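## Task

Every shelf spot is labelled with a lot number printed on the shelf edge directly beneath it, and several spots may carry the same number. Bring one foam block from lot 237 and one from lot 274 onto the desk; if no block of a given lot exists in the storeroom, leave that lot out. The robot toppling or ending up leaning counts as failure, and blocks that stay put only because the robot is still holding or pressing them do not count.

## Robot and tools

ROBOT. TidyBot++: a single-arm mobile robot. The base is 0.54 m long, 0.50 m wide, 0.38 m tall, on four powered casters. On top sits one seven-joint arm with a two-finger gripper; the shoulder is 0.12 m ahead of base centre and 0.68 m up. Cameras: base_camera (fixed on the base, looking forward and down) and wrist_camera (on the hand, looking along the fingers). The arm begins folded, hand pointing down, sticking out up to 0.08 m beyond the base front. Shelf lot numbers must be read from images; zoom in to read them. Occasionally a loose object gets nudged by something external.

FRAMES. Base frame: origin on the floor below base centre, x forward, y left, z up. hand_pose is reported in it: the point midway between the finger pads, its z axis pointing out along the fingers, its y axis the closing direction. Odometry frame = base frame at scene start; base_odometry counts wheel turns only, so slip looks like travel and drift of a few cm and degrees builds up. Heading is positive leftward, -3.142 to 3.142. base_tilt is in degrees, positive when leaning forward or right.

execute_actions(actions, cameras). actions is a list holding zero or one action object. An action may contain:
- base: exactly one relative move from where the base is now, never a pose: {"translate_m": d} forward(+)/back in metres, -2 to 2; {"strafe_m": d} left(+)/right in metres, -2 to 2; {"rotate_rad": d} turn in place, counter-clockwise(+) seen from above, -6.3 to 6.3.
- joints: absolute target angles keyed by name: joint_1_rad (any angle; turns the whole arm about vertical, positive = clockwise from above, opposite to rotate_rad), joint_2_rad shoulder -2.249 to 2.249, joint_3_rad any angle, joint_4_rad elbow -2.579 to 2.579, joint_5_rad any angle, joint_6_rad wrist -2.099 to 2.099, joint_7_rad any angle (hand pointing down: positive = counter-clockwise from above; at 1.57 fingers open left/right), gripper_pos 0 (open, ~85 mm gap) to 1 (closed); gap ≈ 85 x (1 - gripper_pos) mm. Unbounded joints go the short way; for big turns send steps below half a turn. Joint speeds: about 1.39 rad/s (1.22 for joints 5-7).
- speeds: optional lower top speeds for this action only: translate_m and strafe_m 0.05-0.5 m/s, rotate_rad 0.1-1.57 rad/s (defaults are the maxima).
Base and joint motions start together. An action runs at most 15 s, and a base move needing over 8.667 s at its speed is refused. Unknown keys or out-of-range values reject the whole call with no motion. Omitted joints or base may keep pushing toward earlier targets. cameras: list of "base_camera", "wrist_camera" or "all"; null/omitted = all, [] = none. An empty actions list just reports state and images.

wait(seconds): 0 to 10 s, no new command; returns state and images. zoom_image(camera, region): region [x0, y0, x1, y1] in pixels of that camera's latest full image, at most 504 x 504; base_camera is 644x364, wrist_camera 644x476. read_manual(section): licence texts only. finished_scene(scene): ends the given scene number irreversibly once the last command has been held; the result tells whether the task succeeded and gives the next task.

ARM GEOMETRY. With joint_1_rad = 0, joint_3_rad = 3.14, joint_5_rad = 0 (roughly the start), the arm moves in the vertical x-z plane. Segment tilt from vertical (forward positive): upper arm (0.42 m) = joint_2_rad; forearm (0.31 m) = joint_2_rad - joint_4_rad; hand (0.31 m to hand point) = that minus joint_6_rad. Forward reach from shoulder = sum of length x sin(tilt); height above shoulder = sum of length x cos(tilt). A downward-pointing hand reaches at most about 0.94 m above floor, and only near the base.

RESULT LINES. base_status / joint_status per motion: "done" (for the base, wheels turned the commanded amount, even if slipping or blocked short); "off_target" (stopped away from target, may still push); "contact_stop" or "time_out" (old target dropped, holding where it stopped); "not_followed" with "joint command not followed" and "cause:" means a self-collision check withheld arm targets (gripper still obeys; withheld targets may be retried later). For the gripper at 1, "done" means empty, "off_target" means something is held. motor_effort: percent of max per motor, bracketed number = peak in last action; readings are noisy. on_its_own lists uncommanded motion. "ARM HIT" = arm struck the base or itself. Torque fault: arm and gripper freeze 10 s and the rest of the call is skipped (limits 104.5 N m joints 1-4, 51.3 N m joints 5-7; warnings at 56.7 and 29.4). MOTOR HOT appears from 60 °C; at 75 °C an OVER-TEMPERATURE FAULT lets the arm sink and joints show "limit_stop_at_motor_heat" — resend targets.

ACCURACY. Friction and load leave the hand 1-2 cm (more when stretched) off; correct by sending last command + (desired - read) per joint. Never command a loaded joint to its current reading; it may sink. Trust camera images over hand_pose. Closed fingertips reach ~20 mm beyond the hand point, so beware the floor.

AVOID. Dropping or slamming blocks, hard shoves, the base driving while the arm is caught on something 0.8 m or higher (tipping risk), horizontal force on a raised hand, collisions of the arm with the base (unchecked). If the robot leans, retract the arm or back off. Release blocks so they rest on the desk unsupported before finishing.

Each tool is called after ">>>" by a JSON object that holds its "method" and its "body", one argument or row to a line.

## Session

>>> {"method": "execute_actions", "body": {
  "actions": [
    {"joints":{"joint_6_rad":0.4,"joint_1_rad":0,"joint_3_rad":3.14}}
  ]
}}

>>> {"method": "execute_actions", "body": {
  "actions": [
    {"joints":{"joint_1_rad":2.1}}
  ],
  "cameras": ["wrist_camera"]
}}

>>> {"method": "execute_actions", "body": {
  "actions": [
    {"joints":{"joint_1_rad":4.2}}
  ],
  "cameras": ["wrist_camera"]
}}

Scene clock: 1.50 s.
base_odometry: x=+0.000 y=+0.000 heading=+0.000 (m, m, rad; odometry frame)
base_tilt: forward=+0.1 right=+0.3 (deg)
base_status: not commanded
joint_positions: joint_1_rad=-0.011 joint_2_rad=-0.366 joint_3_rad=+3.161 joint_4_rad=-2.502 joint_5_rad=-0.025 joint_6_rad=+0.389 joint_7_rad=+1.619 gripper_pos=+0.000
joint_status: all done
motor_effort: joint_1_rad=+2(1) joint_2_rad=-7(8) joint_3_rad=+0(0) joint_4_rad=+19(20) joint_5_rad=+0(0) joint_6_rad=+9(9) joint_7_rad=+1(0) (%)
hand_pose: x=+0.5407 y=-0.0055 z=+0.8522 quat_wxyz=(+0.011, +0.766, +0.002, +0.642) (m; base frame)
pictures: base_camera, wrist_camera
camera_calibration (this result's frames):
wrist_camera: T_world_to_cam=[[-0.000807619, -0.999986, -0.00518896, 0.0034086], [-0.168181, 0.00525087, -0.985742, 0.988592], [0.985756, 0.0000765785, -0.168183, -0.254541], [0, 0, 0, 1]] pos_world=[0.41718, -0.00176292, 0.931705]
Images, in order (width x height): base_camera 644x364, wrist_camera 644x476.

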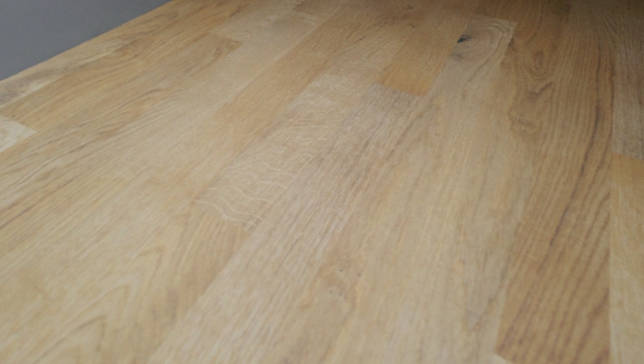

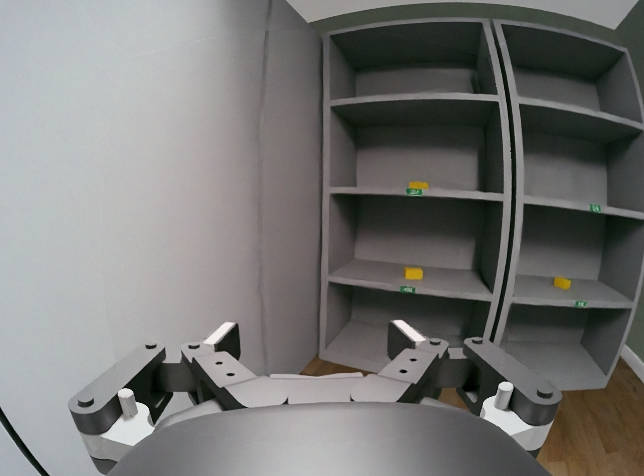

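Scene clock: 4.70 s.
base_odometry: x=+0.000 y=+0.000 heading=+0.000 (m, m, rad; odometry frame)
base_tilt: forward=+0.1 right=+0.3 (deg)
base_status: not commanded
joint_positions: joint_1_rad=+2.092 joint_2_rad=-0.366 joint_3_rad=+3.159 joint_4_rad=-2.502 joint_5_rad=-0.025 joint_6_rad=+0.389 joint_7_rad=+1.619 gripper_pos=+0.000
joint_status: all done
motor_effort: joint_1_rad=+1(1) joint_2_rad=-8(8) joint_3_rad=+0(0) joint_4_rad=+19(20) joint_5_rad=+0(0) joint_6_rad=+9(9) joint_7_rad=+0(0) (%)
hand_pose: x=-0.0990 y=-0.3609 z=+0.8522 quat_wxyz=(+0.563, +0.383, -0.664, +0.309) (m; base frame)
pictures: wrist_camera
camera_calibration (this result's frames):
wrist_camera: T_world_to_cam=[[-0.862109, 0.506703, -0.00448968, 0.105427], [0.0890321, 0.142746, -0.985747, 0.957975], [-0.49884, -0.850221, -0.168175, -0.0778596], [0, 0, 0, 1]] pos_world=[-0.0332408, -0.256365, 0.9317]
Images, in order (width x height): wrist_camera 644x476.

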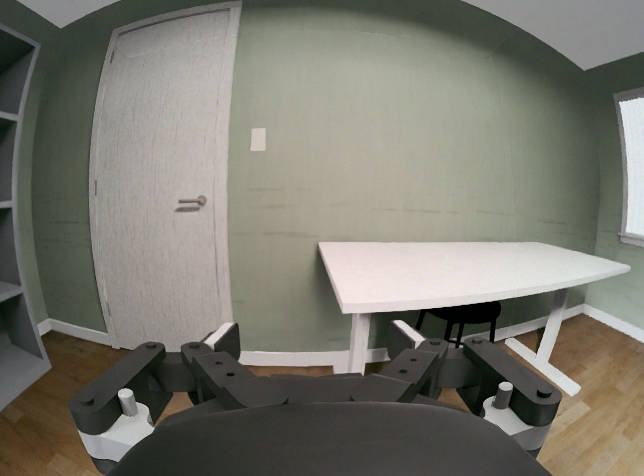

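Scene clock: 7.90 s.
base_odometry: x=+0.000 y=+0.000 heading=+0.000 (m, m, rad; odometry frame)
base_tilt: forward=+0.1 right=+0.3 (deg)
base_status: not commanded
joint_positions: joint_1_rad=+4.192 joint_2_rad=-0.366 joint_3_rad=+3.158 joint_4_rad=-2.502 joint_5_rad=-0.025 joint_6_rad=+0.389 joint_7_rad=+1.619 gripper_pos=+0.000
joint_status: all done
motor_effort: joint_1_rad=+1(1) joint_2_rad=-7(7) joint_3_rad=+0(0) joint_4_rad=+20(20) joint_5_rad=+0(1) joint_6_rad=+10(9) joint_7_rad=+0(0) (%)
hand_pose: x=-0.0829 y=+0.3702 z=+0.8522 quat_wxyz=(+0.549, -0.385, -0.663, -0.334) (m; base frame)
pictures: wrist_camera
camera_calibration (this result's frames):
wrist_camera: T_world_to_cam=[[0.872191, 0.489147, -0.0041499, -0.101187], [0.0786942, -0.148682, -0.985749, 0.959201], [-0.482794, 0.859435, -0.168172, -0.079762], [0, 0, 0, 1]] pos_world=[-0.0257377, 0.260661, 0.931697]
Images, in order (width x height): wrist_camera 644x476.

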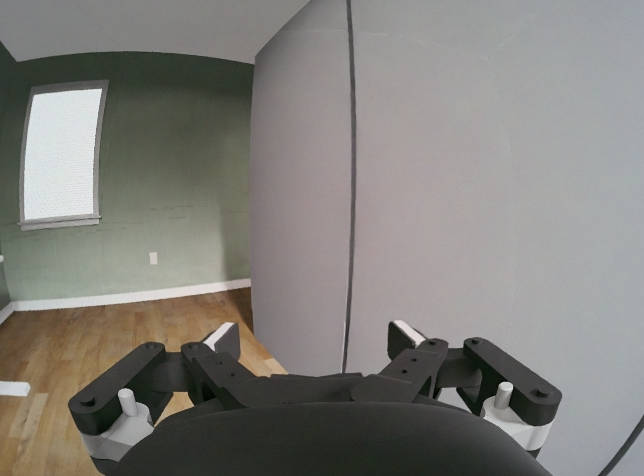

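Mirror layout.

>>> {"method": "execute_actions", "body": {
  "actions": [
    {"base":{"rotate_rad":-0.49},"joints":{"joint_1_rad":0,"joint_6_rad":0.25}}
  ],
  "cameras": []
}}

>>> {"method": "execute_actions", "body": {
  "actions": [
    {"base":{"translate_m":0.45}}
  ]
}}

>>> {"method": "zoom_image", "body": {
  "camera": "wrist_camera",
  "region": [170,110,540,330]
}}

Scene clock: 11.43 s.
base_odometry: x=+0.000 y=+0.000 heading=-0.488 (m, m, rad; odometry frame)
base_tilt: forward=+0.1 right=+0.3 (deg)
base_status: done
joint_positions: joint_1_rad=+6.275 joint_2_rad=-0.366 joint_3_rad=+3.155 joint_4_rad=-2.502 joint_5_rad=-0.025 joint_6_rad=+0.282 joint_7_rad=+1.619 gripper_pos=+0.000
joint_status: all done
motor_effort: joint_1_rad=+1(2) joint_2_rad=-7(8) joint_3_rad=+0(1) joint_4_rad=+20(20) joint_5_rad=+0(0) joint_6_rad=+9(10) joint_7_rad=+0(0) (%)
hand_pose: x=+0.5330 y=-0.0033 z=+0.8196 quat_wxyz=(-0.009, -0.800, -0.004, -0.600) (m; base frame)
pictures: none
No camera images: the call's "cameras" was empty. Leave "cameras" out to get every camera's image.

Scene clock: 13.70 s.
base_odometry: x=+0.397 y=-0.212 heading=-0.489 (m, m, rad; odometry frame)
base_tilt: forward=+0.1 right=+0.3 (deg)
base_status: done
joint_positions: joint_1_rad=+6.275 joint_2_rad=-0.366 joint_3_rad=+3.155 joint_4_rad=-2.502 joint_5_rad=-0.025 joint_6_rad=+0.280 joint_7_rad=+1.619 gripper_pos=+0.000
joint_status: not commanded
motor_effort: joint_1_rad=+2(1) joint_2_rad=-6(9) joint_3_rad=+0(1) joint_4_rad=+19(20) joint_5_rad=+0(1) joint_6_rad=+9(10) joint_7_rad=+0(0) (%)
hand_pose: x=+0.5329 y=-0.0034 z=+0.8188 quat_wxyz=(-0.009, -0.800, -0.004, -0.599) (m; base frame)
pictures: base_camera, wrist_camera
camera_calibration (this result's frames):
wrist_camera: T_world_to_cam=[[0.00339185, -0.999979, -0.00544007, 0.00330593], [-0.275225, 0.00429649, -0.96137, 0.991512], [0.961374, 0.00475806, -0.275204, -0.151813], [0, 0, 0, 1]] pos_world=[0.418827, -0.00023182, 0.911448]
Images, in order (width x height): base_camera 644x364, wrist_camera 644x476.

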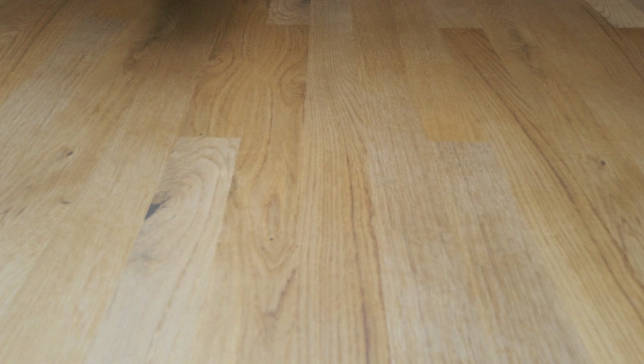

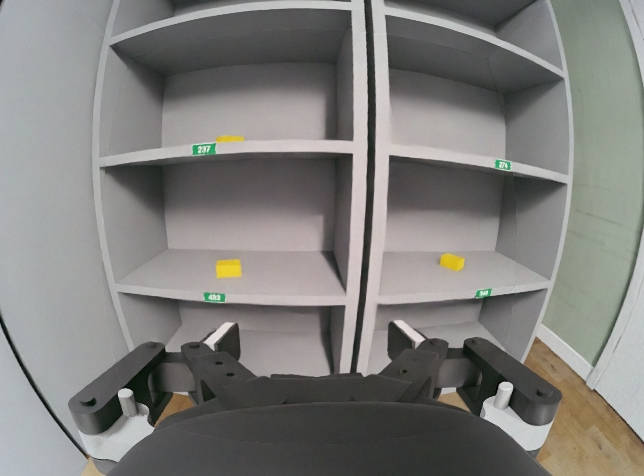

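Region (170, 110, 540, 330) of wrist_camera's 644x476 image, scaled by 1.362; it fills the top 300 rows of this view, and the rest is white.

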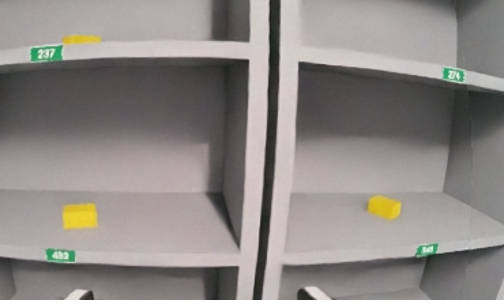

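>>> {"method": "execute_actions", "body": {
  "actions": [
    {"base":{"strafe_m":0.28},"joints":{"joint_2_rad":0.26,"joint_4_rad":-0.49,"joint_6_rad":-1.78,"joint_7_rad":0}}
  ],
  "cameras": []
}}

>>> {"method": "execute_actions", "body": {
  "actions": [
    {"base":{"translate_m":0.58},"speeds":{"translate_m":0.3}}
  ]
}}

Scene clock: 17.30 s.
base_odometry: x=+0.529 y=+0.035 heading=-0.490 (m, m, rad; odometry frame)
base_tilt: forward=+0.1 right=+0.3 (deg)
base_status: done
joint_positions: joint_1_rad=+6.276 joint_2_rad=+0.233 joint_3_rad=+3.150 joint_4_rad=-0.505 joint_5_rad=-0.025 joint_6_rad=-1.750 joint_7_rad=+0.037 gripper_pos=+0.000
joint_status: all done
motor_effort: joint_1_rad=+2(1) joint_2_rad=-25(27) joint_3_rad=+0(1) joint_4_rad=+14(22) joint_5_rad=+0(0) joint_6_rad=+6(9) joint_7_rad=-1(1) (%)
hand_pose: x=+0.6169 y=+0.0092 z=+1.0769 quat_wxyz=(+0.230, -0.686, +0.653, -0.224) (m; base frame)
pictures: none
No camera images: the call's "cameras" was empty. Leave "cameras" out to get every camera's image.

Scene clock: 20.20 s.
base_odometry: x=+1.041 y=-0.237 heading=-0.489 (m, m, rad; odometry frame)
base_tilt: forward=+0.1 right=+0.3 (deg)
base_status: done
joint_positions: joint_1_rad=+6.277 joint_2_rad=+0.252 joint_3_rad=+3.150 joint_4_rad=-0.503 joint_5_rad=-0.025 joint_6_rad=-1.751 joint_7_rad=+0.037 gripper_pos=+0.000
joint_status: not commanded
motor_effort: joint_1_rad=+1(0) joint_2_rad=-28(30) joint_3_rad=-1(1) joint_4_rad=+15(16) joint_5_rad=+0(0) joint_6_rad=+6(7) joint_7_rad=+0(0) (%)
hand_pose: x=+0.6240 y=+0.0091 z=+1.0679 quat_wxyz=(+0.224, -0.688, +0.655, -0.218) (m; base frame)
pictures: base_camera, wrist_camera
camera_calibration (this result's frames):
wrist_camera: T_world_to_cam=[[-0.795272, -0.018828, -0.605961, 1.14764], [-0.0247216, 0.999693, 0.00138324, 0.0625073], [0.605749, 0.0160804, -0.795493, 0.606467], [0, 0, 0, 1]] pos_world=[0.546863, -0.0506327, 1.17778]
Images, in order (width x height): base_camera 644x364, wrist_camera 644x476.

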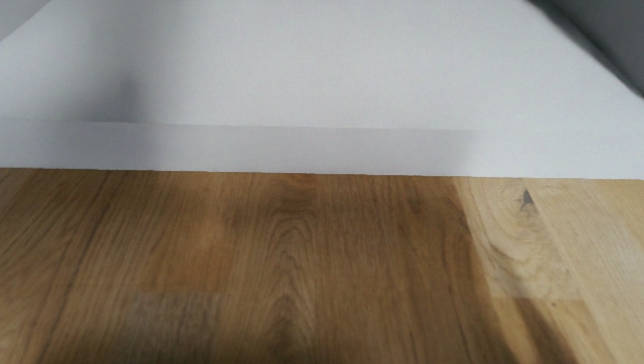

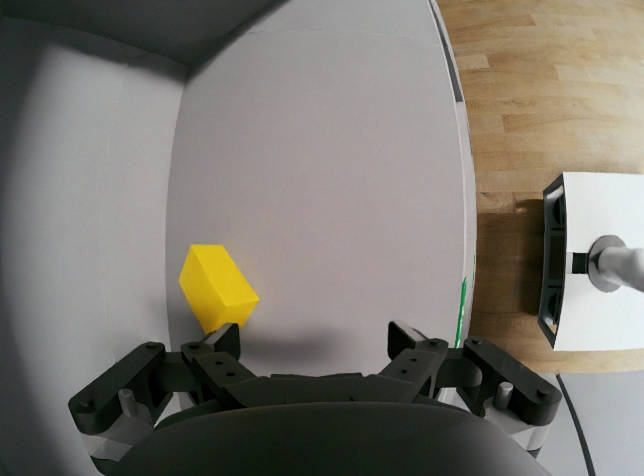

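>>> {"method": "execute_actions", "body": {
  "actions": [
    {"base":{"strafe_m":0.19},"joints":{"joint_1_rad":0.31,"joint_2_rad":0.33,"joint_6_rad":-1.53,"joint_7_rad":1.13}}
  ],
  "cameras": []
}}

>>> {"method": "execute_actions", "body": {
  "actions": [
    {"base":{"translate_m":0.11}}
  ]
}}

Scene clock: 22.47 s.
base_odometry: x=+1.131 y=-0.069 heading=-0.489 (m, m, rad; odometry frame)
base_tilt: forward=+0.1 right=+0.3 (deg)
base_status: done
joint_positions: joint_1_rad=+6.585 joint_2_rad=+0.306 joint_3_rad=+3.149 joint_4_rad=-0.503 joint_5_rad=-0.025 joint_6_rad=-1.560 joint_7_rad=+1.106 gripper_pos=+0.000
joint_status: all done
motor_effort: joint_1_rad=+2(2) joint_2_rad=-30(31) joint_3_rad=+0(2) joint_4_rad=+16(16) joint_5_rad=+0(1) joint_6_rad=+7(7) joint_7_rad=+0(0) (%)
hand_pose: x=+0.6664 y=-0.1643 z=+1.0774 quat_wxyz=(+0.040, -0.859, +0.345, -0.375) (m; base frame)
pictures: none
No camera images: the call's "cameras" was empty. Leave "cameras" out to get every camera's image.

Scene clock: 23.77 s.
base_odometry: x=+1.228 y=-0.121 heading=-0.489 (m, m, rad; odometry frame)
base_tilt: forward=+0.1 right=+0.3 (deg)
base_status: done
joint_positions: joint_1_rad=+6.587 joint_2_rad=+0.326 joint_3_rad=+3.149 joint_4_rad=-0.501 joint_5_rad=-0.025 joint_6_rad=-1.559 joint_7_rad=+1.106 gripper_pos=+0.000
joint_status: not commanded
motor_effort: joint_1_rad=+1(1) joint_2_rad=-33(35) joint_3_rad=-1(2) joint_4_rad=+17(18) joint_5_rad=+0(0) joint_6_rad=+6(8) joint_7_rad=+1(0) (%)
hand_pose: x=+0.6739 y=-0.1679 z=+1.0665 quat_wxyz=(+0.039, -0.862, +0.347, -0.367) (m; base frame)
pictures: base_camera, wrist_camera
camera_calibration (this result's frames):
wrist_camera: T_world_to_cam=[[-0.571112, -0.744368, -0.346045, 0.633042], [-0.47265, 0.642858, -0.602773, 1.12692], [0.671143, -0.180693, -0.71897, 0.419243], [0, 0, 0, 1]] pos_world=[0.612803, -0.177476, 1.19976]
Images, in order (width x height): base_camera 644x364, wrist_camera 644x476.

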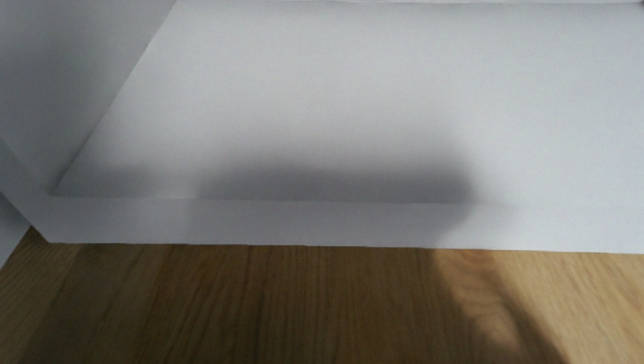

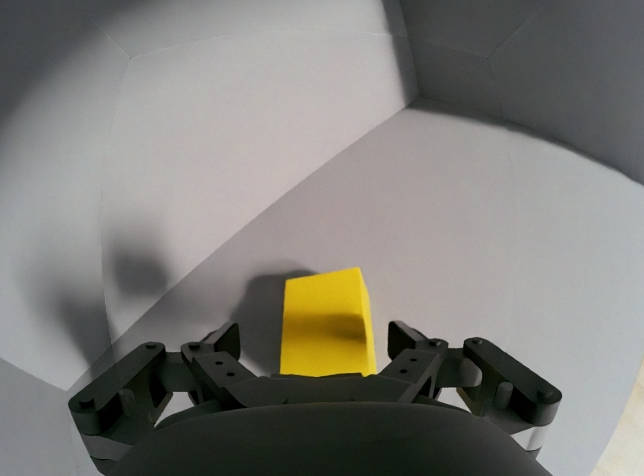

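>>> {"method": "execute_actions", "body": {
  "actions": [
    {"joints":{"joint_2_rad":0.43,"joint_6_rad":-1.65}}
  ],
  "cameras": ["wrist_camera"]
}}

Scene clock: 25.40 s.
base_odometry: x=+1.228 y=-0.121 heading=-0.489 (m, m, rad; odometry frame)
base_tilt: forward=+0.1 right=+0.3 (deg)
base_status: not commanded
joint_positions: joint_1_rad=+6.587 joint_2_rad=+0.407 joint_3_rad=+3.149 joint_4_rad=-0.487 joint_5_rad=-0.025 joint_6_rad=-1.618 joint_7_rad=+1.106 gripper_pos=+0.000
joint_status: all done
motor_effort: joint_1_rad=+1(1) joint_2_rad=-30(36) joint_3_rad=-1(2) joint_4_rad=+15(17) joint_5_rad=+0(3) joint_6_rad=+6(7) joint_7_rad=+0(1) (%)
hand_pose: x=+0.6885 y=-0.1725 z=+1.0135 quat_wxyz=(+0.034, -0.882, +0.355, -0.308) (m; base frame)
pictures: wrist_camera
camera_calibration (this result's frames):
wrist_camera: T_world_to_cam=[[-0.609366, -0.732958, -0.3024, 0.603766], [-0.54052, 0.663045, -0.51789, 1.06905], [0.580096, -0.152132, -0.800215, 0.520496], [0, 0, 0, 1]] pos_world=[0.643822, -0.187112, 1.15274]
Images, in order (width x height): wrist_camera 644x476.

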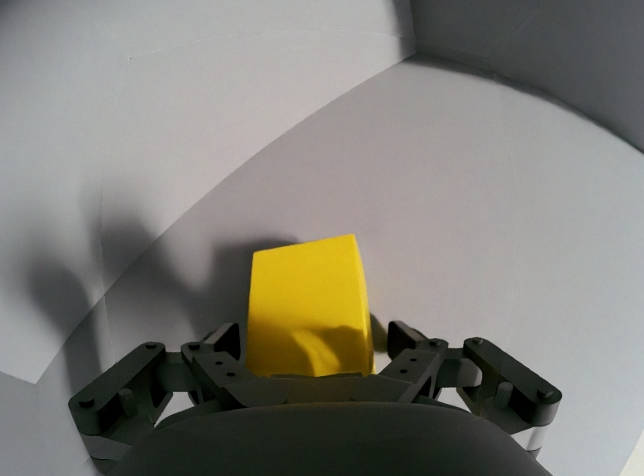

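Seems touching the shelf.

>>> {"method": "execute_actions", "body": {
  "actions": [
    {"joints":{"gripper_pos":1}}
  ],
  "cameras": []
}}

>>> {"method": "execute_actions", "body": {
  "actions": [
    {"joints":{"joint_2_rad":0.33}}
  ],
  "cameras": ["wrist_camera"]
}}

Scene clock: 26.77 s.
base_odometry: x=+1.228 y=-0.121 heading=-0.489 (m, m, rad; odometry frame)
base_tilt: forward=+0.1 right=+0.3 (deg)
base_status: not commanded
joint_positions: joint_1_rad=+6.589 joint_2_rad=+0.404 joint_3_rad=+3.149 joint_4_rad=-0.479 joint_5_rad=-0.025 joint_6_rad=-1.619 joint_7_rad=+1.106 gripper_pos=+0.336
joint_status: gripper_pos off_target (ended at +0.336, target +1.000)
motor_effort: joint_1_rad=+1(4) joint_2_rad=-29(31) joint_3_rad=+0(2) joint_4_rad=+14(15) joint_5_rad=+0(3) joint_6_rad=+6(6) joint_7_rad=+0(0) (%)
hand_pose: x=+0.6876 y=-0.1729 z=+1.0186 quat_wxyz=(+0.035, -0.880, +0.355, -0.313) (m; base frame)
pictures: none
No camera images: the call's "cameras" was empty. Leave "cameras" out to get every camera's image.

Scene clock: 27.87 s.
base_odometry: x=+1.228 y=-0.121 heading=-0.489 (m, m, rad; odometry frame)
base_tilt: forward=+0.1 right=+0.3 (deg)
base_status: not commanded
joint_positions: joint_1_rad=+6.589 joint_2_rad=+0.348 joint_3_rad=+3.149 joint_4_rad=-0.486 joint_5_rad=-0.025 joint_6_rad=-1.620 joint_7_rad=+1.106 gripper_pos=+0.336
joint_status: all done
motor_effort: joint_1_rad=+1(2) joint_2_rad=-31(38) joint_3_rad=-1(1) joint_4_rad=+16(18) joint_5_rad=-1(0) joint_6_rad=+7(7) joint_7_rad=+0(0) (%)
hand_pose: x=+0.6683 y=-0.1668 z=+1.0483 quat_wxyz=(+0.036, -0.873, +0.352, -0.336) (m; base frame)
pictures: wrist_camera
camera_calibration (this result's frames):
wrist_camera: T_world_to_cam=[[-0.592452, -0.737803, -0.323493, 0.616104], [-0.509662, 0.654245, -0.558756, 1.09311], [0.623896, -0.166164, -0.763639, 0.491002], [0, 0, 0, 1]] pos_world=[0.615797, -0.179015, 1.18504]
Images, in order (width x height): wrist_camera 644x476.

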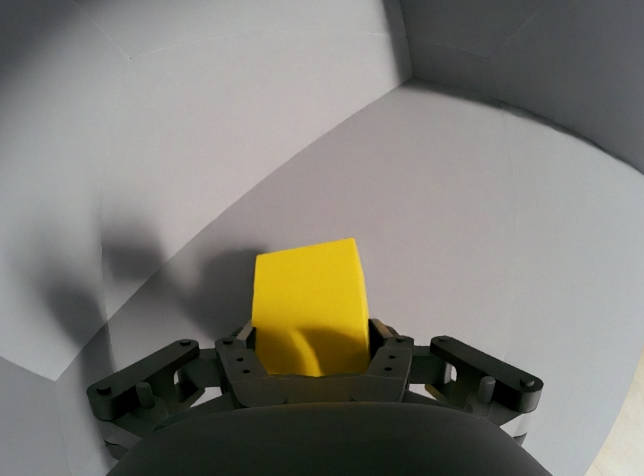

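>>> {"method": "execute_actions", "body": {
  "actions": [
    {"base":{"strafe_m":-0.1}}
  ],
  "cameras": []
}}

>>> {"method": "execute_actions", "body": {
  "actions": [
    {"base":{"translate_m":-1.7}}
  ],
  "cameras": []
}}

>>> {"method": "execute_actions", "body": {
  "actions": [
    {"base":{"strafe_m":-0.55},"joints":{"joint_1_rad":1.57,"joint_2_rad":0.5,"joint_4_rad":-0.9,"joint_6_rad":-1.05,"joint_7_rad":1.5}}
  ]
}}

>>> {"method": "execute_actions", "body": {
  "actions": [
    {"joints":{"joint_2_rad":0.65}}
  ],
  "cameras": ["wrist_camera"]
}}

Scene clock: 29.70 s.
base_odometry: x=+1.181 y=-0.209 heading=-0.489 (m, m, rad; odometry frame)
base_tilt: forward=+0.1 right=+0.3 (deg)
base_status: done
joint_positions: joint_1_rad=+6.598 joint_2_rad=+0.347 joint_3_rad=+3.149 joint_4_rad=-0.486 joint_5_rad=-0.025 joint_6_rad=-1.621 joint_7_rad=+1.106 gripper_pos=+0.336
joint_status: not commanded
motor_effort: joint_1_rad=+1(5) joint_2_rad=-32(34) joint_3_rad=-1(2) joint_4_rad=+17(17) joint_5_rad=+0(1) joint_6_rad=+7(7) joint_7_rad=+0(1) (%)
hand_pose: x=+0.6661 y=-0.1712 z=+1.0485 quat_wxyz=(+0.035, -0.872, +0.356, -0.335) (m; base frame)
pictures: none
No camera images: the call's "cameras" was empty. Leave "cameras" out to get every camera's image.

Scene clock: 34.47 s.
base_odometry: x=-0.320 y=+0.589 heading=-0.489 (m, m, rad; odometry frame)
base_tilt: forward=+0.1 right=+0.3 (deg)
base_status: done
joint_positions: joint_1_rad=+6.597 joint_2_rad=+0.341 joint_3_rad=+3.149 joint_4_rad=-0.486 joint_5_rad=-0.025 joint_6_rad=-1.623 joint_7_rad=+1.106 gripper_pos=+0.336
joint_status: not commanded
motor_effort: joint_1_rad=+1(3) joint_2_rad=-30(39) joint_3_rad=-1(1) joint_4_rad=+16(18) joint_5_rad=-1(1) joint_6_rad=+7(7) joint_7_rad=+1(0) (%)
hand_pose: x=+0.6636 y=-0.1698 z=+1.0517 quat_wxyz=(+0.035, -0.871, +0.355, -0.337) (m; base frame)
pictures: none
No camera images: the call's "cameras" was empty. Leave "cameras" out to get every camera's image.

Scene clock: 37.00 s.
base_odometry: x=-0.579 y=+0.103 heading=-0.489 (m, m, rad; odometry frame)
base_tilt: forward=+0.1 right=+0.4 (deg)
base_status: done
joint_positions: joint_1_rad=+7.852 joint_2_rad=+0.488 joint_3_rad=+3.148 joint_4_rad=-0.885 joint_5_rad=-0.025 joint_6_rad=-1.082 joint_7_rad=+1.461 gripper_pos=+0.336
joint_status: all done
motor_effort: joint_1_rad=+1(5) joint_2_rad=-40(46) joint_3_rad=-1(2) joint_4_rad=+20(21) joint_5_rad=+1(1) joint_6_rad=+7(6) joint_7_rad=+0(1) (%)
hand_pose: x=+0.1252 y=-0.7029 z=+0.8741 quat_wxyz=(-0.217, -0.626, +0.703, -0.257) (m; base frame)
pictures: base_camera, wrist_camera
camera_calibration (this result's frames):
wrist_camera: T_world_to_cam=[[-0.989018, 0.091144, -0.116346, 0.293676], [0.144422, 0.763238, -0.62977, 1.12649], [0.0314002, -0.639657, -0.768019, 0.352853], [0, 0, 0, 1]] pos_world=[0.116681, -0.660843, 1.0146]
Images, in order (width x height): base_camera 644x364, wrist_camera 644x476.

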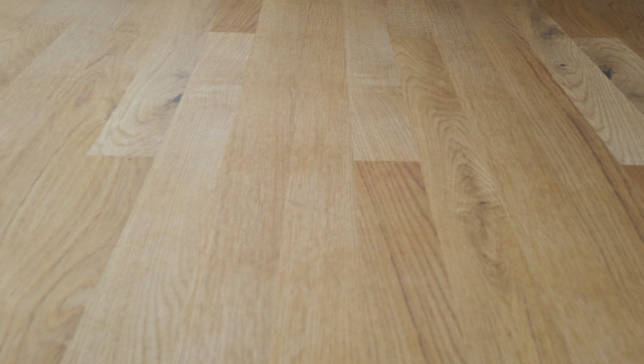

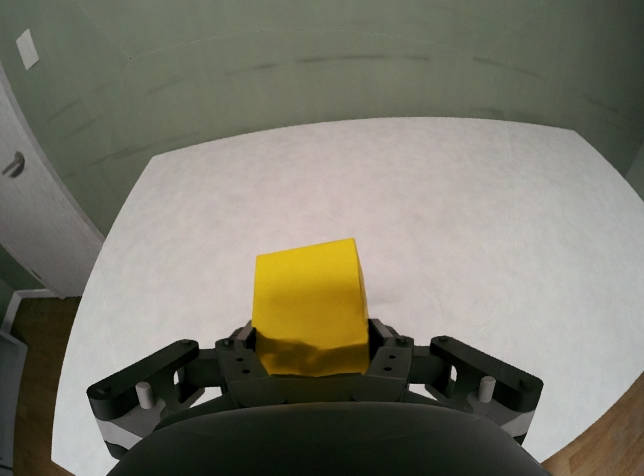

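Scene clock: 38.23 s.
base_odometry: x=-0.579 y=+0.103 heading=-0.489 (m, m, rad; odometry frame)
base_tilt: forward=+0.1 right=+0.3 (deg)
base_status: not commanded
joint_positions: joint_1_rad=+7.852 joint_2_rad=+0.644 joint_3_rad=+3.148 joint_4_rad=-0.894 joint_5_rad=-0.025 joint_6_rad=-1.078 joint_7_rad=+1.461 gripper_pos=+0.337
joint_status: all done
motor_effort: joint_1_rad=+2(3) joint_2_rad=-45(51) joint_3_rad=-1(1) joint_4_rad=+20(22) joint_5_rad=+0(1) joint_6_rad=+6(7) joint_7_rad=+0(1) (%)
hand_pose: x=+0.1252 y=-0.7229 z=+0.7593 quat_wxyz=(-0.166, -0.641, +0.722, -0.200) (m; base frame)
pictures: wrist_camera
camera_calibration (this result's frames):
wrist_camera: T_world_to_cam=[[-0.989034, 0.108658, -0.100025, 0.282434], [0.144372, 0.854024, -0.499799, 1.03644], [0.0311165, -0.508759, -0.860347, 0.416716], [0, 0, 0, 1]] pos_world=[0.116737, -0.703824, 0.904781]
Images, in order (width x height): wrist_camera 644x476.

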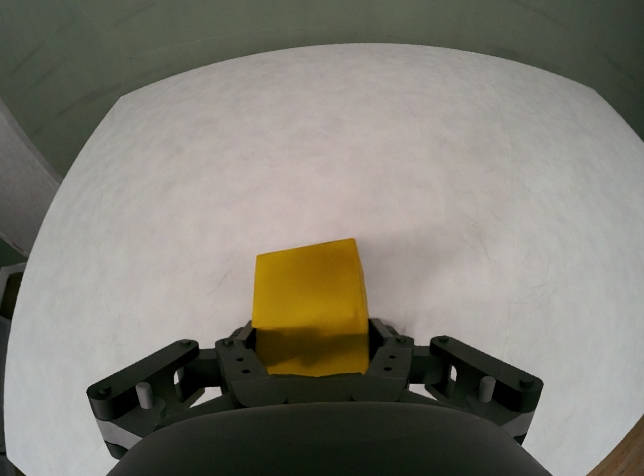

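>>> {"method": "execute_actions", "body": {
  "actions": [
    {"joints":{"joint_2_rad":0.69}}
  ],
  "cameras": []
}}

>>> {"method": "execute_actions", "body": {
  "actions": [
    {"joints":{"gripper_pos":0}}
  ],
  "cameras": []
}}

>>> {"method": "execute_actions", "body": {
  "actions": [
    {"joints":{"joint_2_rad":-0.2}}
  ],
  "cameras": []
}}

>>> {"method": "execute_actions", "body": {
  "actions": [
    {"base":{"translate_m":-1.4},"joints":{"joint_1_rad":4.4,"joint_2_rad":-1.2,"joint_4_rad":-2.5,"joint_6_rad":-0.8,"joint_7_rad":1.6}}
  ],
  "cameras": ["wrist_camera"]
}}

Scene clock: 39.43 s.
base_odometry: x=-0.579 y=+0.103 heading=-0.489 (m, m, rad; odometry frame)
base_tilt: forward=+0.1 right=+0.3 (deg)
base_status: not commanded
joint_positions: joint_1_rad=+7.852 joint_2_rad=+0.652 joint_3_rad=+3.148 joint_4_rad=-0.891 joint_5_rad=-0.025 joint_6_rad=-1.076 joint_7_rad=+1.461 gripper_pos=+0.337
joint_status: all done
motor_effort: joint_1_rad=+1(2) joint_2_rad=-41(48) joint_3_rad=-1(1) joint_4_rad=+17(20) joint_5_rad=+0(1) joint_6_rad=+5(6) joint_7_rad=+0(0) (%)
hand_pose: x=+0.1252 y=-0.7249 z=+0.7553 quat_wxyz=(-0.165, -0.642, +0.722, -0.199) (m; base frame)
pictures: none
No camera images: the call's "cameras" was empty. Leave "cameras" out to get every camera's image.

Scene clock: 40.63 s.
base_odometry: x=-0.579 y=+0.103 heading=-0.489 (m, m, rad; odometry frame)
base_tilt: forward=+0.1 right=+0.4 (deg)
base_status: not commanded
joint_positions: joint_1_rad=+7.852 joint_2_rad=+0.674 joint_3_rad=+3.148 joint_4_rad=-0.891 joint_5_rad=-0.025 joint_6_rad=-1.076 joint_7_rad=+1.461 gripper_pos=+0.000
joint_status: all done
motor_effort: joint_1_rad=+1(0) joint_2_rad=-47(48) joint_3_rad=-1(1) joint_4_rad=+20(20) joint_5_rad=+0(0) joint_6_rad=+5(6) joint_7_rad=+0(0) (%)
hand_pose: x=+0.1252 y=-0.7263 z=+0.7395 quat_wxyz=(-0.158, -0.643, +0.724, -0.191) (m; base frame)
pictures: none
No camera images: the call's "cameras" was empty. Leave "cameras" out to get every camera's image.

Scene clock: 42.80 s.
base_odometry: x=-0.579 y=+0.103 heading=-0.489 (m, m, rad; odometry frame)
base_tilt: forward=+0.1 right=+0.3 (deg)
base_status: not commanded
joint_positions: joint_1_rad=+7.852 joint_2_rad=-0.193 joint_3_rad=+3.148 joint_4_rad=-0.894 joint_5_rad=-0.025 joint_6_rad=-1.076 joint_7_rad=+1.461 gripper_pos=+0.000
joint_status: all done
motor_effort: joint_1_rad=+2(1) joint_2_rad=-10(51) joint_3_rad=+0(1) joint_4_rad=+16(22) joint_5_rad=+1(0) joint_6_rad=+9(9) joint_7_rad=-1(1) (%)
hand_pose: x=+0.1246 y=-0.4265 z=+1.2716 quat_wxyz=(-0.412, -0.518, +0.578, -0.477) (m; base frame)
pictures: none
No camera images: the call's "cameras" was empty. Leave "cameras" out to get every camera's image.

Scene clock: 46.93 s.
base_odometry: x=-1.815 y=+0.760 heading=-0.489 (m, m, rad; odometry frame)
base_tilt: forward=+0.1 right=+0.3 (deg)
base_status: done
joint_positions: joint_1_rad=+10.679 joint_2_rad=-1.174 joint_3_rad=+3.147 joint_4_rad=-2.486 joint_5_rad=-0.025 joint_6_rad=-0.831 joint_7_rad=+1.561 gripper_pos=+0.000
joint_status: all done
motor_effort: joint_1_rad=+1(3) joint_2_rad=+15(14) joint_3_rad=+1(3) joint_4_rad=+21(21) joint_5_rad=+0(2) joint_6_rad=+8(10) joint_7_rad=+1(1) (%)
hand_pose: x=+0.0576 y=+0.1667 z=+0.7566 quat_wxyz=(-0.397, +0.523, +0.705, +0.268) (m; base frame)
pictures: wrist_camera
camera_calibration (this result's frames):
wrist_camera: T_world_to_cam=[[0.948477, 0.310197, -0.0645606, -0.0533651], [0.114786, -0.526325, -0.8425, 0.776201], [-0.295321, 0.791682, -0.534814, 0.424786], [0, 0, 0, 1]] pos_world=[0.0869665, 0.0887926, 0.877686]
Images, in order (width x height): wrist_camera 644x476.

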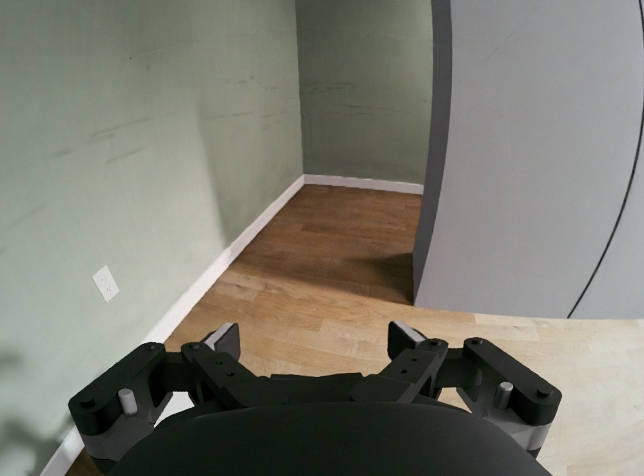

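>>> {"method": "execute_actions", "body": {
  "actions": [
    {"base":{"translate_m":-0.27},"joints":{"joint_1_rad":0,"joint_6_rad":-0.95}}
  ],
  "cameras": []
}}

>>> {"method": "execute_actions", "body": {
  "actions": [
    {"base":{"rotate_rad":-1.57}}
  ],
  "cameras": []
}}

>>> {"method": "execute_actions", "body": {
  "actions": [
    {"base":{"translate_m":-1.92}}
  ]
}}

>>> {"method": "execute_actions", "body": {
  "actions": [
    {"base":{"strafe_m":1.43}}
  ]
}}

Scene clock: 50.37 s.
base_odometry: x=-2.054 y=+0.887 heading=-0.489 (m, m, rad; odometry frame)
base_tilt: forward=+0.0 right=+0.3 (deg)
base_status: done
joint_positions: joint_1_rad=+12.559 joint_2_rad=-1.178 joint_3_rad=+3.147 joint_4_rad=-2.486 joint_5_rad=-0.025 joint_6_rad=-0.918 joint_7_rad=+1.561 gripper_pos=+0.000
joint_status: all done
motor_effort: joint_1_rad=+1(3) joint_2_rad=+14(16) joint_3_rad=+0(1) joint_4_rad=+21(21) joint_5_rad=+1(1) joint_6_rad=+7(9) joint_7_rad=-1(0) (%)
hand_pose: x=+0.2807 y=+0.0083 z=+0.7353 quat_wxyz=(-0.018, +0.897, -0.005, +0.442) (m; base frame)
pictures: none
No camera images: the call's "cameras" was empty. Leave "cameras" out to get every camera's image.

Scene clock: 52.67 s.
base_odometry: x=-2.054 y=+0.887 heading=-2.057 (m, m, rad; odometry frame)
base_tilt: forward=+0.1 right=+0.3 (deg)
base_status: done
joint_positions: joint_1_rad=+12.561 joint_2_rad=-1.178 joint_3_rad=+3.147 joint_4_rad=-2.486 joint_5_rad=-0.025 joint_6_rad=-0.919 joint_7_rad=+1.561 gripper_pos=+0.000
joint_status: not commanded
motor_effort: joint_1_rad=+1(2) joint_2_rad=+15(15) joint_3_rad=+1(1) joint_4_rad=+21(21) joint_5_rad=+0(1) joint_6_rad=+8(8) joint_7_rad=+0(0) (%)
hand_pose: x=+0.2805 y=+0.0079 z=+0.7350 quat_wxyz=(-0.018, +0.897, -0.006, +0.442) (m; base frame)
pictures: none
No camera images: the call's "cameras" was empty. Leave "cameras" out to get every camera's image.

Scene clock: 57.80 s.
base_odometry: x=-1.153 y=+2.583 heading=-2.058 (m, m, rad; odometry frame)
base_tilt: forward=+0.1 right=+0.3 (deg)
base_status: done
joint_positions: joint_1_rad=+12.561 joint_2_rad=-1.181 joint_3_rad=+3.147 joint_4_rad=-2.486 joint_5_rad=-0.025 joint_6_rad=-0.922 joint_7_rad=+1.561 gripper_pos=+0.000
joint_status: not commanded
motor_effort: joint_1_rad=+1(0) joint_2_rad=+14(16) joint_3_rad=+1(1) joint_4_rad=+20(21) joint_5_rad=+0(0) joint_6_rad=+8(8) joint_7_rad=+0(0) (%)
hand_pose: x=+0.2797 y=+0.0080 z=+0.7344 quat_wxyz=(-0.018, +0.897, -0.006, +0.441) (m; base frame)
pictures: base_camera, wrist_camera
camera_calibration (this result's frames):
wrist_camera: T_world_to_cam=[[0.0021935, -0.997949, -0.0639715, 0.0584072], [-0.604972, 0.0496128, -0.7947, 0.810123], [0.796244, 0.0404441, -0.603622, 0.355355], [0, 0, 0, 1]] pos_world=[0.207025, 0.00372295, 0.862041]
Images, in order (width x height): base_camera 644x364, wrist_camera 644x476.

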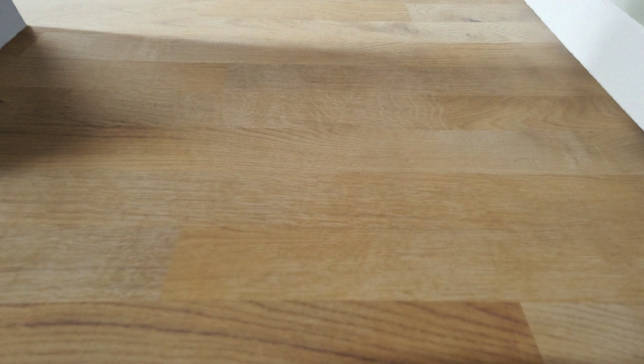

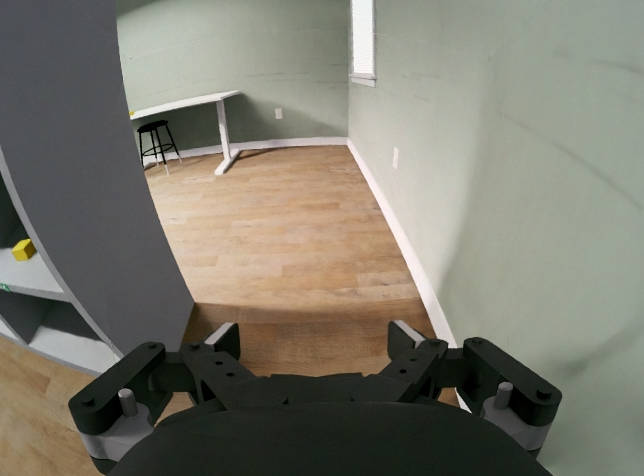

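Scene clock: 62.00 s.
base_odometry: x=+0.111 y=+1.913 heading=-2.058 (m, m, rad; odometry frame)
base_tilt: forward=+0.1 right=+0.3 (deg)
base_status: done
joint_positions: joint_1_rad=+12.562 joint_2_rad=-1.181 joint_3_rad=+3.147 joint_4_rad=-2.487 joint_5_rad=-0.025 joint_6_rad=-0.922 joint_7_rad=+1.561 gripper_pos=+0.000
joint_status: not commanded
motor_effort: joint_1_rad=+1(2) joint_2_rad=+14(15) joint_3_rad=+1(1) joint_4_rad=+20(21) joint_5_rad=+0(1) joint_6_rad=+8(7) joint_7_rad=+1(1) (%)
hand_pose: x=+0.2797 y=+0.0078 z=+0.7343 quat_wxyz=(-0.017, +0.897, -0.007, +0.441) (m; base frame)
pictures: base_camera, wrist_camera
camera_calibration (this result's frames):
wrist_camera: T_world_to_cam=[[0.000958602, -0.997951, -0.0639701, 0.0585486], [-0.605108, 0.0503505, -0.79455, 0.809939], [0.796143, 0.0394704, -0.60382, 0.355502], [0, 0, 0, 1]] pos_world=[0.207014, 0.00361598, 0.861941]
Images, in order (width x height): base_camera 644x364, wrist_camera 644x476.

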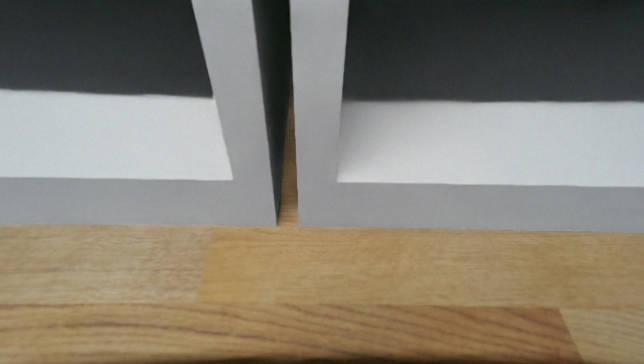

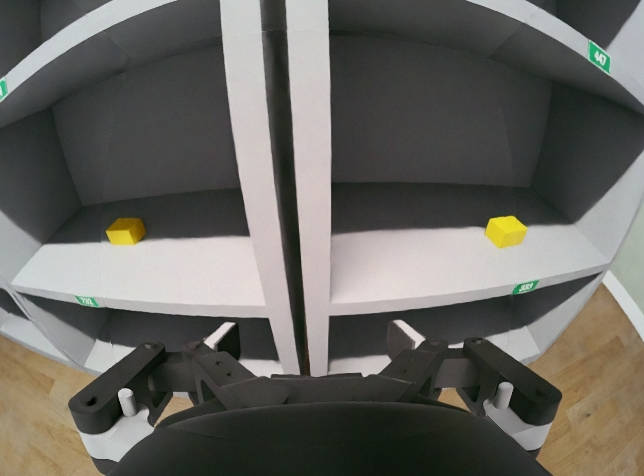

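>>> {"method": "execute_actions", "body": {
  "actions": [
    {"base":{"translate_m":-0.08}}
  ],
  "cameras": []
}}

>>> {"method": "execute_actions", "body": {
  "actions": [
    {"base":{"strafe_m":0.97}}
  ]
}}

>>> {"method": "zoom_image", "body": {
  "camera": "wrist_camera",
  "region": [60,190,560,330]
}}

Scene clock: 63.30 s.
base_odometry: x=+0.149 y=+1.984 heading=-2.059 (m, m, rad; odometry frame)
base_tilt: forward=+0.1 right=+0.3 (deg)
base_status: done
joint_positions: joint_1_rad=+12.562 joint_2_rad=-1.185 joint_3_rad=+3.147 joint_4_rad=-2.487 joint_5_rad=-0.025 joint_6_rad=-0.922 joint_7_rad=+1.561 gripper_pos=+0.000
joint_status: not commanded
motor_effort: joint_1_rad=+1(1) joint_2_rad=+14(16) joint_3_rad=+1(1) joint_4_rad=+21(21) joint_5_rad=+1(0) joint_6_rad=+8(8) joint_7_rad=+0(1) (%)
hand_pose: x=+0.2794 y=+0.0078 z=+0.7345 quat_wxyz=(-0.017, +0.897, -0.007, +0.442) (m; base frame)
pictures: none
No camera images: the call's "cameras" was empty. Leave "cameras" out to get every camera's image.

Scene clock: 66.53 s.
base_odometry: x=+1.006 y=+1.529 heading=-2.059 (m, m, rad; odometry frame)
base_tilt: forward=+0.1 right=+0.3 (deg)
base_status: done
joint_positions: joint_1_rad=+12.563 joint_2_rad=-1.185 joint_3_rad=+3.147 joint_4_rad=-2.487 joint_5_rad=-0.025 joint_6_rad=-0.922 joint_7_rad=+1.561 gripper_pos=+0.000
joint_status: not commanded
motor_effort: joint_1_rad=+1(3) joint_2_rad=+14(16) joint_3_rad=+1(1) joint_4_rad=+21(21) joint_5_rad=+0(2) joint_6_rad=+8(8) joint_7_rad=+0(0) (%)
hand_pose: x=+0.2793 y=+0.0077 z=+0.7344 quat_wxyz=(-0.017, +0.897, -0.007, +0.442) (m; base frame)
pictures: base_camera, wrist_camera
camera_calibration (this result's frames):
wrist_camera: T_world_to_cam=[[0.000451273, -0.997951, -0.0639741, 0.0585944], [-0.603275, 0.0507497, -0.795917, 0.810281], [0.797533, 0.0389531, -0.602016, 0.354125], [0, 0, 0, 1]] pos_world=[0.206369, 0.00355857, 0.861854]
Images, in order (width x height): base_camera 644x364, wrist_camera 644x476.

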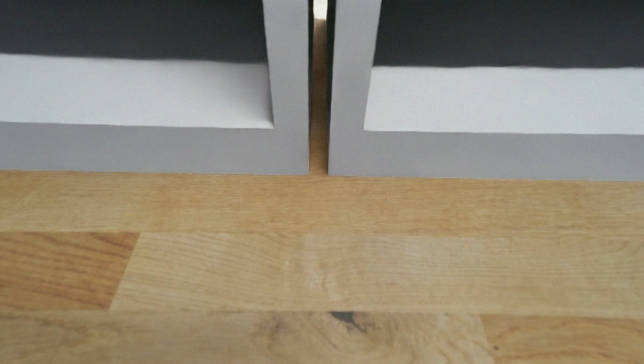

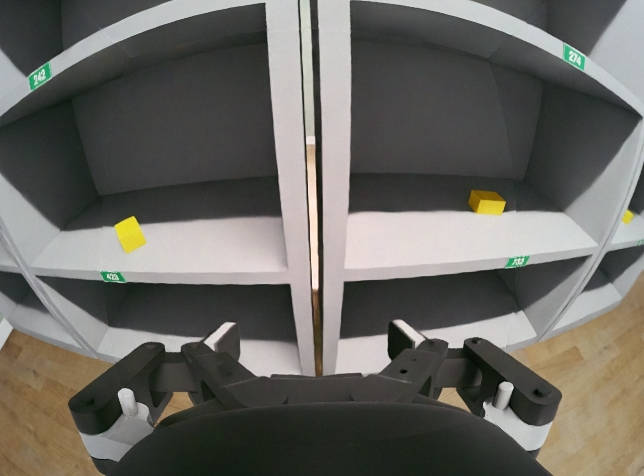

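Region (60, 190, 560, 330) of wrist_camera's 644x476 image, scaled by 1.008; it fills the top 141 rows of this view, and the rest is white.

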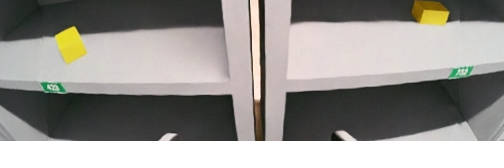

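>>> {"method": "execute_actions", "body": {
  "actions": [
    {"joints":{"joint_2_rad":-0.5,"joint_4_rad":-1.3,"joint_6_rad":-1.2}}
  ],
  "cameras": ["wrist_camera"]
}}

Scene clock: 69.23 s.
base_odometry: x=+1.006 y=+1.529 heading=-2.059 (m, m, rad; odometry frame)
base_tilt: forward=+0.1 right=+0.3 (deg)
base_status: not commanded
joint_positions: joint_1_rad=+12.563 joint_2_rad=-0.522 joint_3_rad=+3.147 joint_4_rad=-1.314 joint_5_rad=-0.025 joint_6_rad=-1.168 joint_7_rad=+1.561 gripper_pos=+0.000
joint_status: all done
motor_effort: joint_1_rad=+1(1) joint_2_rad=+1(15) joint_3_rad=+0(1) joint_4_rad=+18(22) joint_5_rad=+0(0) joint_6_rad=+9(8) joint_7_rad=+0(1) (%)
hand_pose: x=+0.4210 y=+0.0072 z=+1.1491 quat_wxyz=(-0.016, +0.831, -0.003, +0.557) (m; base frame)
pictures: wrist_camera
camera_calibration (this result's frames):
wrist_camera: T_world_to_cam=[[0.0183991, -0.998247, -0.0562561, 0.068143], [-0.374162, 0.0453028, -0.926256, 1.27922], [0.927181, 0.0380912, -0.372672, 0.172746], [0, 0, 0, 1]] pos_world=[0.317215, 0.00349118, 1.2531]
Images, in order (width x height): wrist_camera 644x476.

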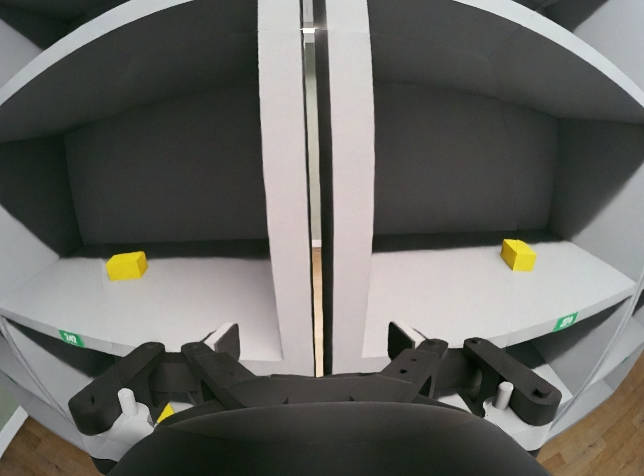

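>>> {"method": "execute_actions", "body": {
  "actions": [
    {"base":{"strafe_m":-0.47}}
  ],
  "cameras": []
}}

>>> {"method": "execute_actions", "body": {
  "actions": [
    {"joints":{"joint_2_rad":0.26,"joint_4_rad":-0.49,"joint_6_rad":-1.78}}
  ],
  "cameras": ["wrist_camera"]
}}

Scene clock: 71.87 s.
base_odometry: x=+0.591 y=+1.750 heading=-2.059 (m, m, rad; odometry frame)
base_tilt: forward=+0.1 right=+0.3 (deg)
base_status: done
joint_positions: joint_1_rad=+12.563 joint_2_rad=-0.517 joint_3_rad=+3.144 joint_4_rad=-1.313 joint_5_rad=-0.025 joint_6_rad=-1.170 joint_7_rad=+1.561 gripper_pos=+0.000
joint_status: not commanded
motor_effort: joint_1_rad=+2(2) joint_2_rad=+1(4) joint_3_rad=+0(3) joint_4_rad=+17(18) joint_5_rad=+0(1) joint_6_rad=+9(8) joint_7_rad=+0(0) (%)
hand_pose: x=+0.4230 y=+0.0086 z=+1.1479 quat_wxyz=(-0.016, +0.832, -0.002, +0.554) (m; base frame)
pictures: none
No camera images: the call's "cameras" was empty. Leave "cameras" out to get every camera's image.

Scene clock: 73.97 s.
base_odometry: x=+0.591 y=+1.750 heading=-2.059 (m, m, rad; odometry frame)
base_tilt: forward=+0.1 right=+0.3 (deg)
base_status: not commanded
joint_positions: joint_1_rad=+12.563 joint_2_rad=+0.249 joint_3_rad=+3.144 joint_4_rad=-0.508 joint_5_rad=-0.025 joint_6_rad=-1.749 joint_7_rad=+1.561 gripper_pos=+0.000
joint_status: all done
motor_effort: joint_1_rad=+1(1) joint_2_rad=-26(28) joint_3_rad=-1(1) joint_4_rad=+15(18) joint_5_rad=+0(0) joint_6_rad=+7(9) joint_7_rad=+0(0) (%)
hand_pose: x=+0.6233 y=+0.0100 z=+1.0680 quat_wxyz=(-0.013, +0.950, +0.002, +0.313) (m; base frame)
pictures: wrist_camera
camera_calibration (this result's frames):
wrist_camera: T_world_to_cam=[[0.00263577, -0.998839, -0.0481057, 0.0638573], [-0.800516, 0.0267227, -0.598715, 1.19571], [0.599305, 0.0400875, -0.799516, 0.615001], [0, 0, 0, 1]] pos_world=[0.588445, 0.00717664, 1.21067]
Images, in order (width x height): wrist_camera 644x476.

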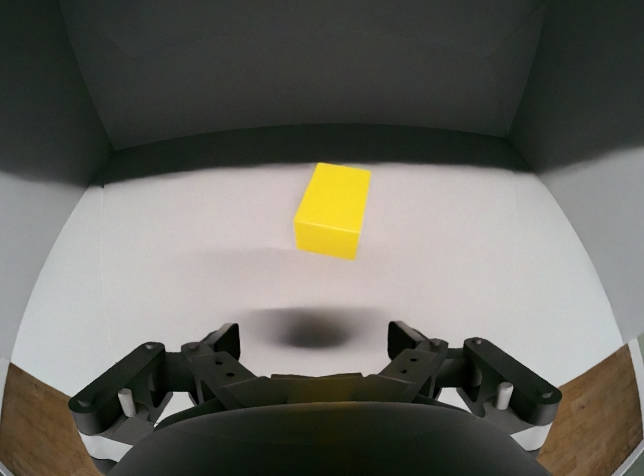

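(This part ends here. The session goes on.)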